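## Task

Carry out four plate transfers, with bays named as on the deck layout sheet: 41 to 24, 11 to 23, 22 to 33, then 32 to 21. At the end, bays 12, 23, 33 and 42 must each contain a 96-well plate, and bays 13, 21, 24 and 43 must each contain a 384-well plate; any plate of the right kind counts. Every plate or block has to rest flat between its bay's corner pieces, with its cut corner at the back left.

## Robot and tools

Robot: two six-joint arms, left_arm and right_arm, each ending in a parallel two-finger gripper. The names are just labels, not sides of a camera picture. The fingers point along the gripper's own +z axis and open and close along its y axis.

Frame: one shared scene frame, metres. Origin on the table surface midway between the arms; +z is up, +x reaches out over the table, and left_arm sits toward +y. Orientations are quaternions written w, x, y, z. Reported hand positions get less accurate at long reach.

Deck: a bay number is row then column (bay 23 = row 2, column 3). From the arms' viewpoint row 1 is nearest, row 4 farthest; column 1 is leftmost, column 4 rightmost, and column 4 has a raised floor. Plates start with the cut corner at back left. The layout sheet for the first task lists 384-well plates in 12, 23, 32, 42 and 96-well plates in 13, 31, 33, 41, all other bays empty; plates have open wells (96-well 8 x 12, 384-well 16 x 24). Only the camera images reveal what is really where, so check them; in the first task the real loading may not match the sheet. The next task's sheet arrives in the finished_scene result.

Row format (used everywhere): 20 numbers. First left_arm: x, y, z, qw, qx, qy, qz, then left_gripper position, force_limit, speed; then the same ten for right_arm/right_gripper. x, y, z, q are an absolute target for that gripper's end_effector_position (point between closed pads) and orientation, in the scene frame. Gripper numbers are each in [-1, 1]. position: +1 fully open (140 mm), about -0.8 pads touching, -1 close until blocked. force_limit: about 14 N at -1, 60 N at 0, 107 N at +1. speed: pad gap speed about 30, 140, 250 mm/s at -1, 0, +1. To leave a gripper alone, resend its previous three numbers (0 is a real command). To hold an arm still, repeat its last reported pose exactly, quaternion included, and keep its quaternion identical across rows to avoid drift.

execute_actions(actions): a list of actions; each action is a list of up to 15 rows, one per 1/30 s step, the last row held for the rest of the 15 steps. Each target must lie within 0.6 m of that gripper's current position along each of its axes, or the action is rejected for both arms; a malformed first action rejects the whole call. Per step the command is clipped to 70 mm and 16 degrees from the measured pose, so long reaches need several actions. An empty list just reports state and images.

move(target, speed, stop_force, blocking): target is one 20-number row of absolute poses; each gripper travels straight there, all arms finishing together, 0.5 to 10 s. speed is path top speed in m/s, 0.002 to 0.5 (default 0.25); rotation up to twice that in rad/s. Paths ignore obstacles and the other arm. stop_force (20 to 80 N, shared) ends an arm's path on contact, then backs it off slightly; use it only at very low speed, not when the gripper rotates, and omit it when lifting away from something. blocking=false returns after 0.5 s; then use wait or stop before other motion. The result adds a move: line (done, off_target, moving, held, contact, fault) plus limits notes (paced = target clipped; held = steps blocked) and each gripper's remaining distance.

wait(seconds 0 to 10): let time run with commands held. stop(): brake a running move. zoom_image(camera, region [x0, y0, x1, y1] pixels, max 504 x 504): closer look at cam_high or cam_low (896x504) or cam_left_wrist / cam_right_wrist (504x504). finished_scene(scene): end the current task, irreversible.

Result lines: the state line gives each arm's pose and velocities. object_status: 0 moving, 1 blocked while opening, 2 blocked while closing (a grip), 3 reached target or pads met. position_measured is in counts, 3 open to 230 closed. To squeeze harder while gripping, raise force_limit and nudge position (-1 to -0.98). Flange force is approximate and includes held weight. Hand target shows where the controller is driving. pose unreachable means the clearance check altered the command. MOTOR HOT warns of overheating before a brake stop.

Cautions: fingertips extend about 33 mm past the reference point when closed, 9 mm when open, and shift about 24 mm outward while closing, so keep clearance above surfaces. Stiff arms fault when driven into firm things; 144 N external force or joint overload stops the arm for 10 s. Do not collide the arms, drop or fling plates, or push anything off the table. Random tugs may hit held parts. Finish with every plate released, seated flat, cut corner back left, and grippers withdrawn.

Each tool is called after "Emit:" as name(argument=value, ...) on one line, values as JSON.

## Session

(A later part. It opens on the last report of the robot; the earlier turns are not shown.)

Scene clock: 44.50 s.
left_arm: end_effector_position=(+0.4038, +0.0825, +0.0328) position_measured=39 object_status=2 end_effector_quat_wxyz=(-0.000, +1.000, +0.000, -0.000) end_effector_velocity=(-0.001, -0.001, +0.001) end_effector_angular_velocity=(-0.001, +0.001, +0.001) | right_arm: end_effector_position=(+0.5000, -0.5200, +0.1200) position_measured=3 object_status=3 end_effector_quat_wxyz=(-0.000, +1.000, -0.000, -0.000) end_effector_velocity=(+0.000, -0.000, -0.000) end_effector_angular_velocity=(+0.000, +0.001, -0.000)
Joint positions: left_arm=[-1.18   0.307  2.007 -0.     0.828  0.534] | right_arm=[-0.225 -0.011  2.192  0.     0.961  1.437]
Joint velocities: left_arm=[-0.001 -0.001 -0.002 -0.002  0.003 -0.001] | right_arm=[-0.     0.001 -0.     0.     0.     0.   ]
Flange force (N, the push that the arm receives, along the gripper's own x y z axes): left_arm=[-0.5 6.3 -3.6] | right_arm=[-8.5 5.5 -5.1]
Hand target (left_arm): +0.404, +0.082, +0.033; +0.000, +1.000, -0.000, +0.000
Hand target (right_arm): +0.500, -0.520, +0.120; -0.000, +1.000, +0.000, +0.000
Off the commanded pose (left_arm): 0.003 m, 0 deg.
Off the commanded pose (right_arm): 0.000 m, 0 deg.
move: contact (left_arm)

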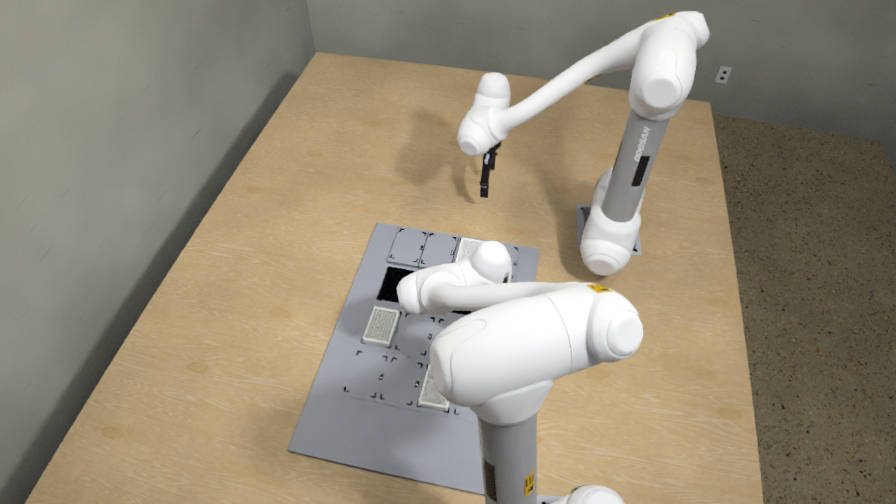

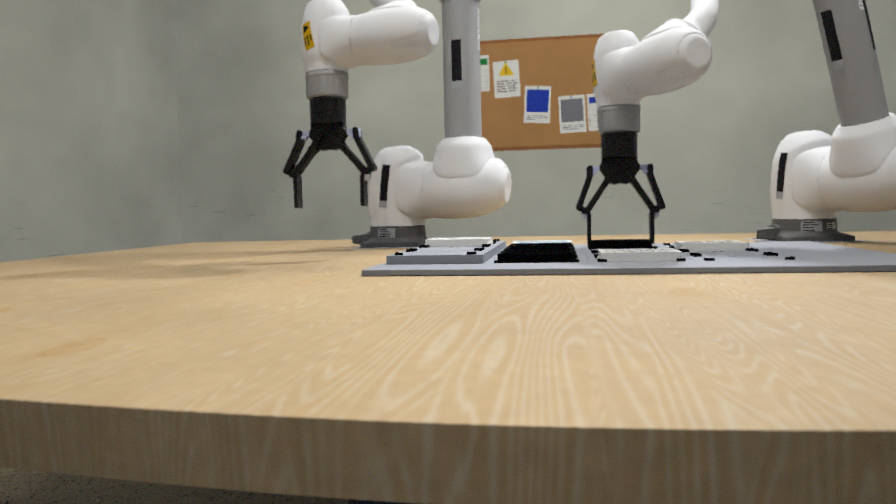

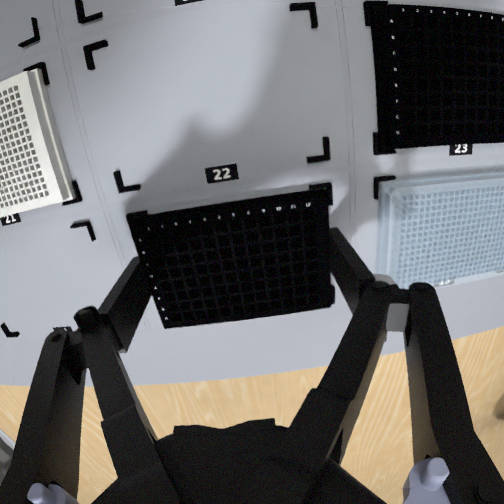

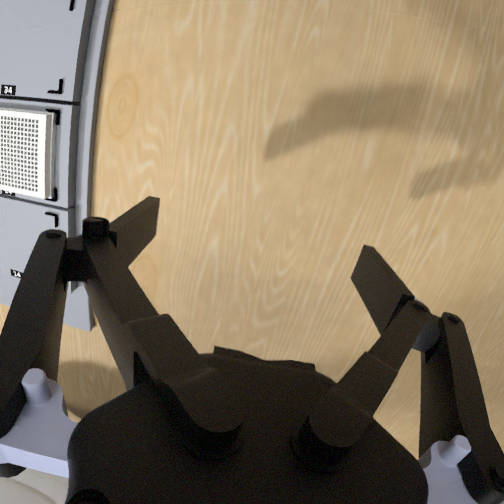

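Seated.

Emit:
move(target=[0.4038,0.0825,0.0329,0,1,0,0,1,0,0.5,0.50,-0.52,0.12,0,1,0,0,1,0,0.5], speed=0.05)

Emit:
move(target=[0.4038,0.0825,0.16,0,1,0,0,1,0,0.5,0.50,-0.52,0.12,0,1,0,0,1,0,0.5], speed=0.3)

Emit:
zoom_image(camera="cam_left_wrist", region=[0,0,504,400])

Scene clock: 46.47 s.
left_arm: end_effector_position=(+0.4038, +0.0825, +0.0329) position_measured=3 object_status=3 end_effector_quat_wxyz=(+0.000, +1.000, -0.000, +0.000) end_effector_velocity=(-0.000, -0.001, +0.001) end_effector_angular_velocity=(-0.001, -0.001, -0.002) | right_arm: end_effector_position=(+0.5000, -0.5200, +0.1200) position_measured=3 object_status=3 end_effector_quat_wxyz=(-0.000, +1.000, -0.000, -0.000) end_effector_velocity=(+0.000, -0.000, +0.001) end_effector_angular_velocity=(-0.001, -0.002, +0.000)
Joint positions: left_arm=[-1.18   0.307  2.007 -0.     0.828  0.534] | right_arm=[-0.225 -0.011  2.192  0.     0.961  1.437]
Joint velocities: left_arm=[-0.001 -0.001  0.     0.001 -0.001  0.   ] | right_arm=[-0.    -0.001 -0.001 -0.     0.    -0.   ]
Flange force (N, the push that the arm receives, along the gripper's own x y z axes): left_arm=[5.9 4.3 0.8] | right_arm=[-8.5 5.9 -3.4]
Hand target (left_arm): +0.404, +0.082, +0.033; +0.000, +1.000, -0.000, -0.000
Hand target (right_arm): +0.500, -0.520, +0.120; -0.000, +1.000, +0.000, +0.000
Off the commanded pose (left_arm): 0.000 m, 0 deg.
Off the commanded pose (right_arm): 0.000 m, 0 deg.
move: done

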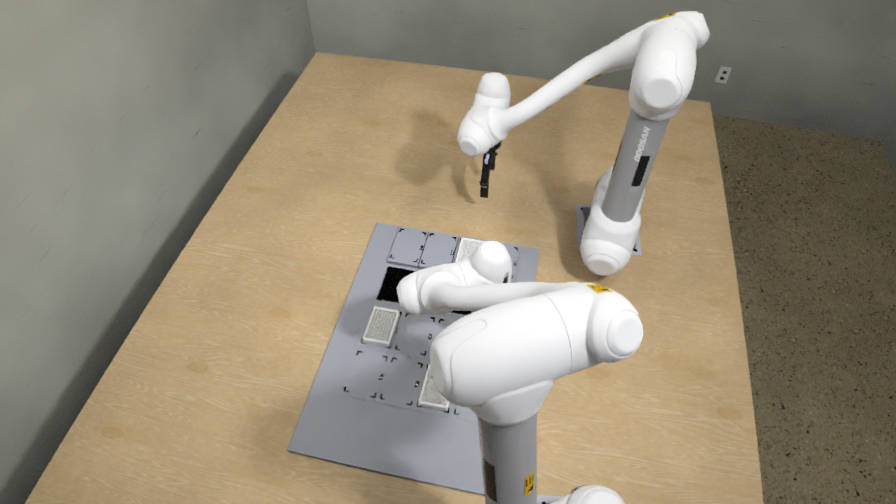

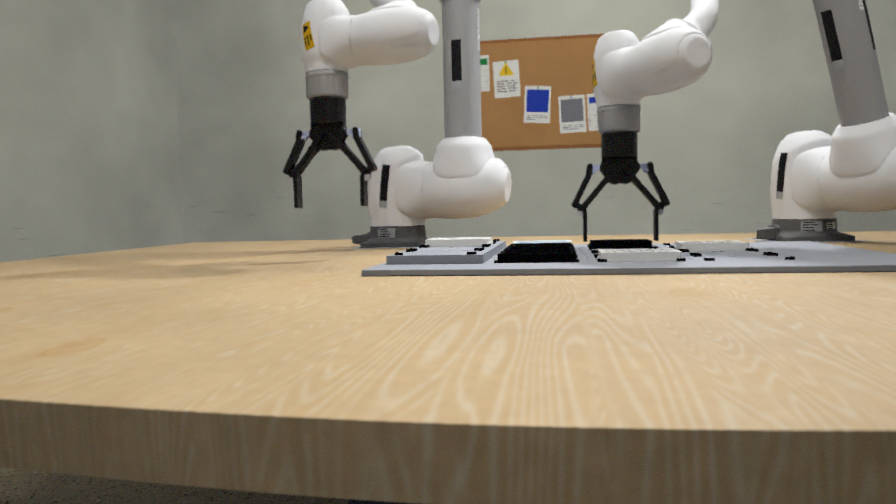

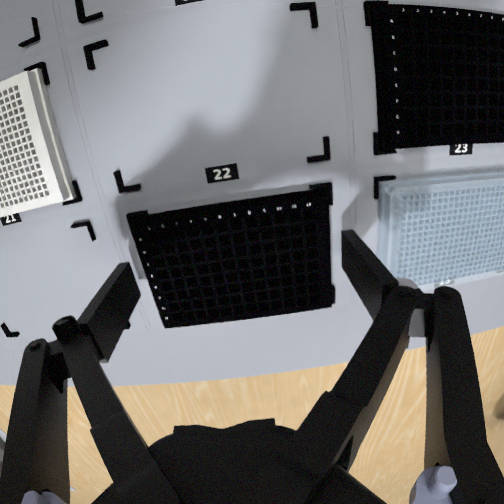

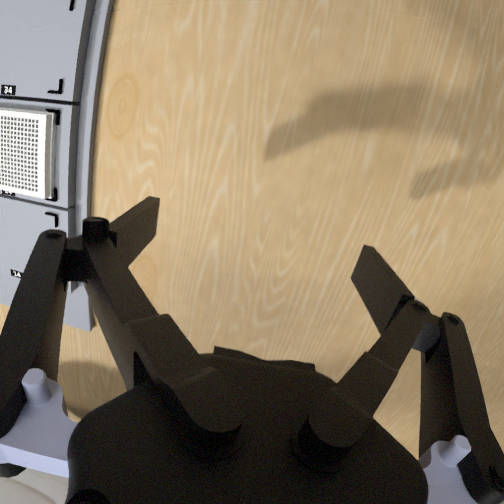

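Scene clock: 47.27 s.
left_arm: end_effector_position=(+0.4039, +0.0825, +0.1599) position_measured=3 object_status=3 end_effector_quat_wxyz=(-0.000, +1.000, +0.000, +0.000) end_effector_velocity=(+0.000, -0.000, +0.000) end_effector_angular_velocity=(+0.000, -0.000, -0.001) | right_arm: end_effector_position=(+0.5000, -0.5200, +0.1200) position_measured=3 object_status=3 end_effector_quat_wxyz=(-0.000, +1.000, -0.000, -0.000) end_effector_velocity=(+0.000, +0.000, -0.000) end_effector_angular_velocity=(+0.000, +0.000, +0.001)
Joint positions: left_arm=[-1.18   0.178  1.898  0.     1.066  0.534] | right_arm=[-0.225 -0.011  2.192  0.     0.961  1.437]
Joint velocities: left_arm=[-0.     0.    -0.001  0.001  0.001  0.001] | right_arm=[ 0.001  0.001  0.    -0.    -0.     0.   ]
Flange force (N, the push that the arm receives, along the gripper's own x y z axes): left_arm=[-5.2 1.4 -2.3] | right_arm=[-7.9 5.9 -4.6]
Hand target (left_arm): +0.404, +0.082, +0.160; -0.000, +1.000, +0.000, +0.000
Hand target (right_arm): +0.500, -0.520, +0.120; -0.000, +1.000, +0.000, +0.000
Off the commanded pose (left_arm): 0.000 m, 0 deg.
Off the commanded pose (right_arm): 0.000 m, 0 deg.
move: done

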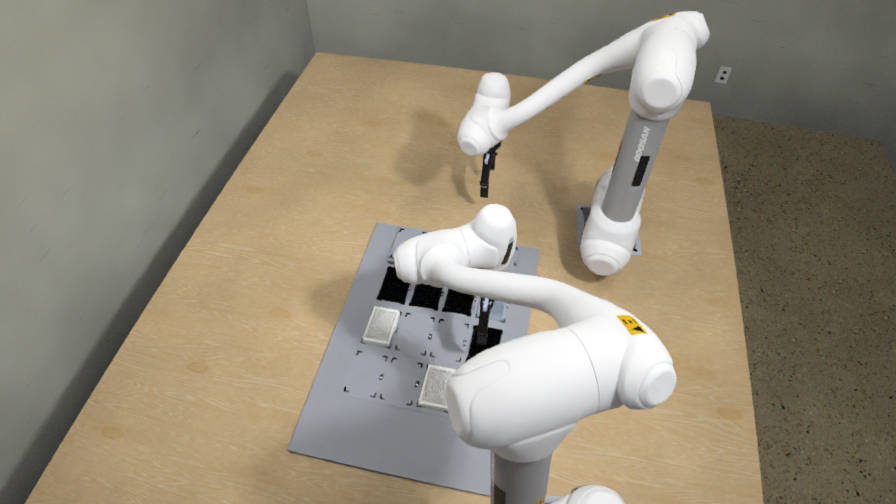

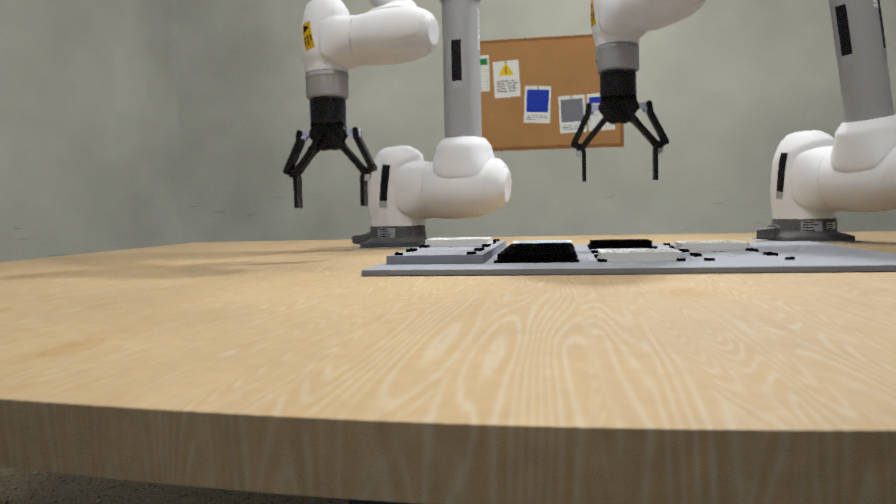

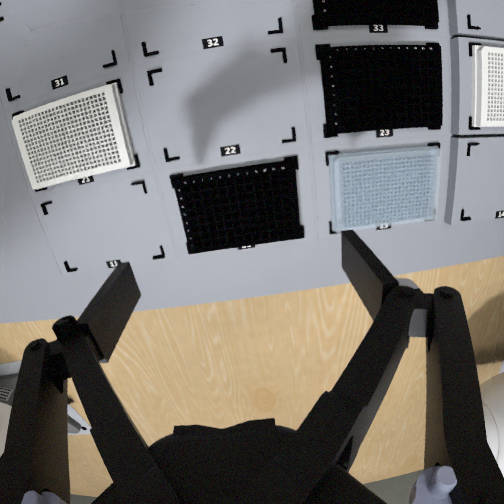

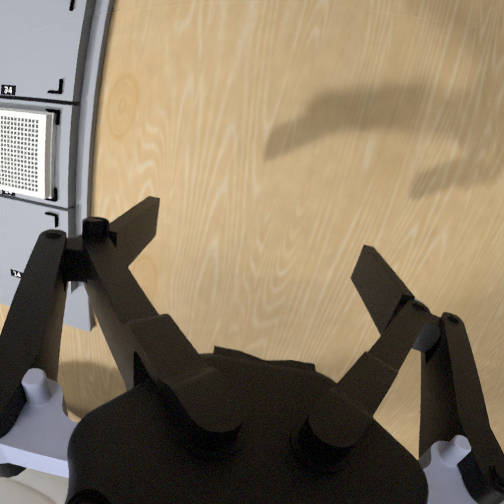

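Region (0, 0, 504, 400) of cam_left_wrist's 504x504 image, scaled by 1.000; it fills the top 400 rows of this view, and the rest is white.

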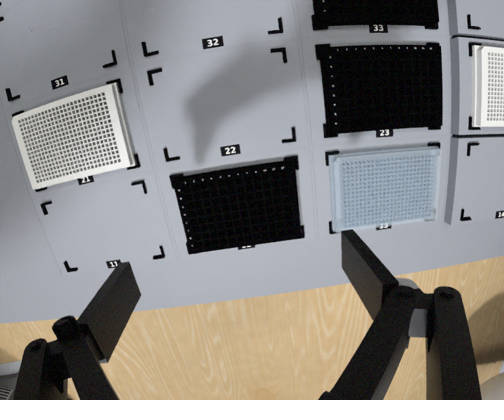

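Emit:
finished_scene(scene=2)

The scene is finished: the task was done.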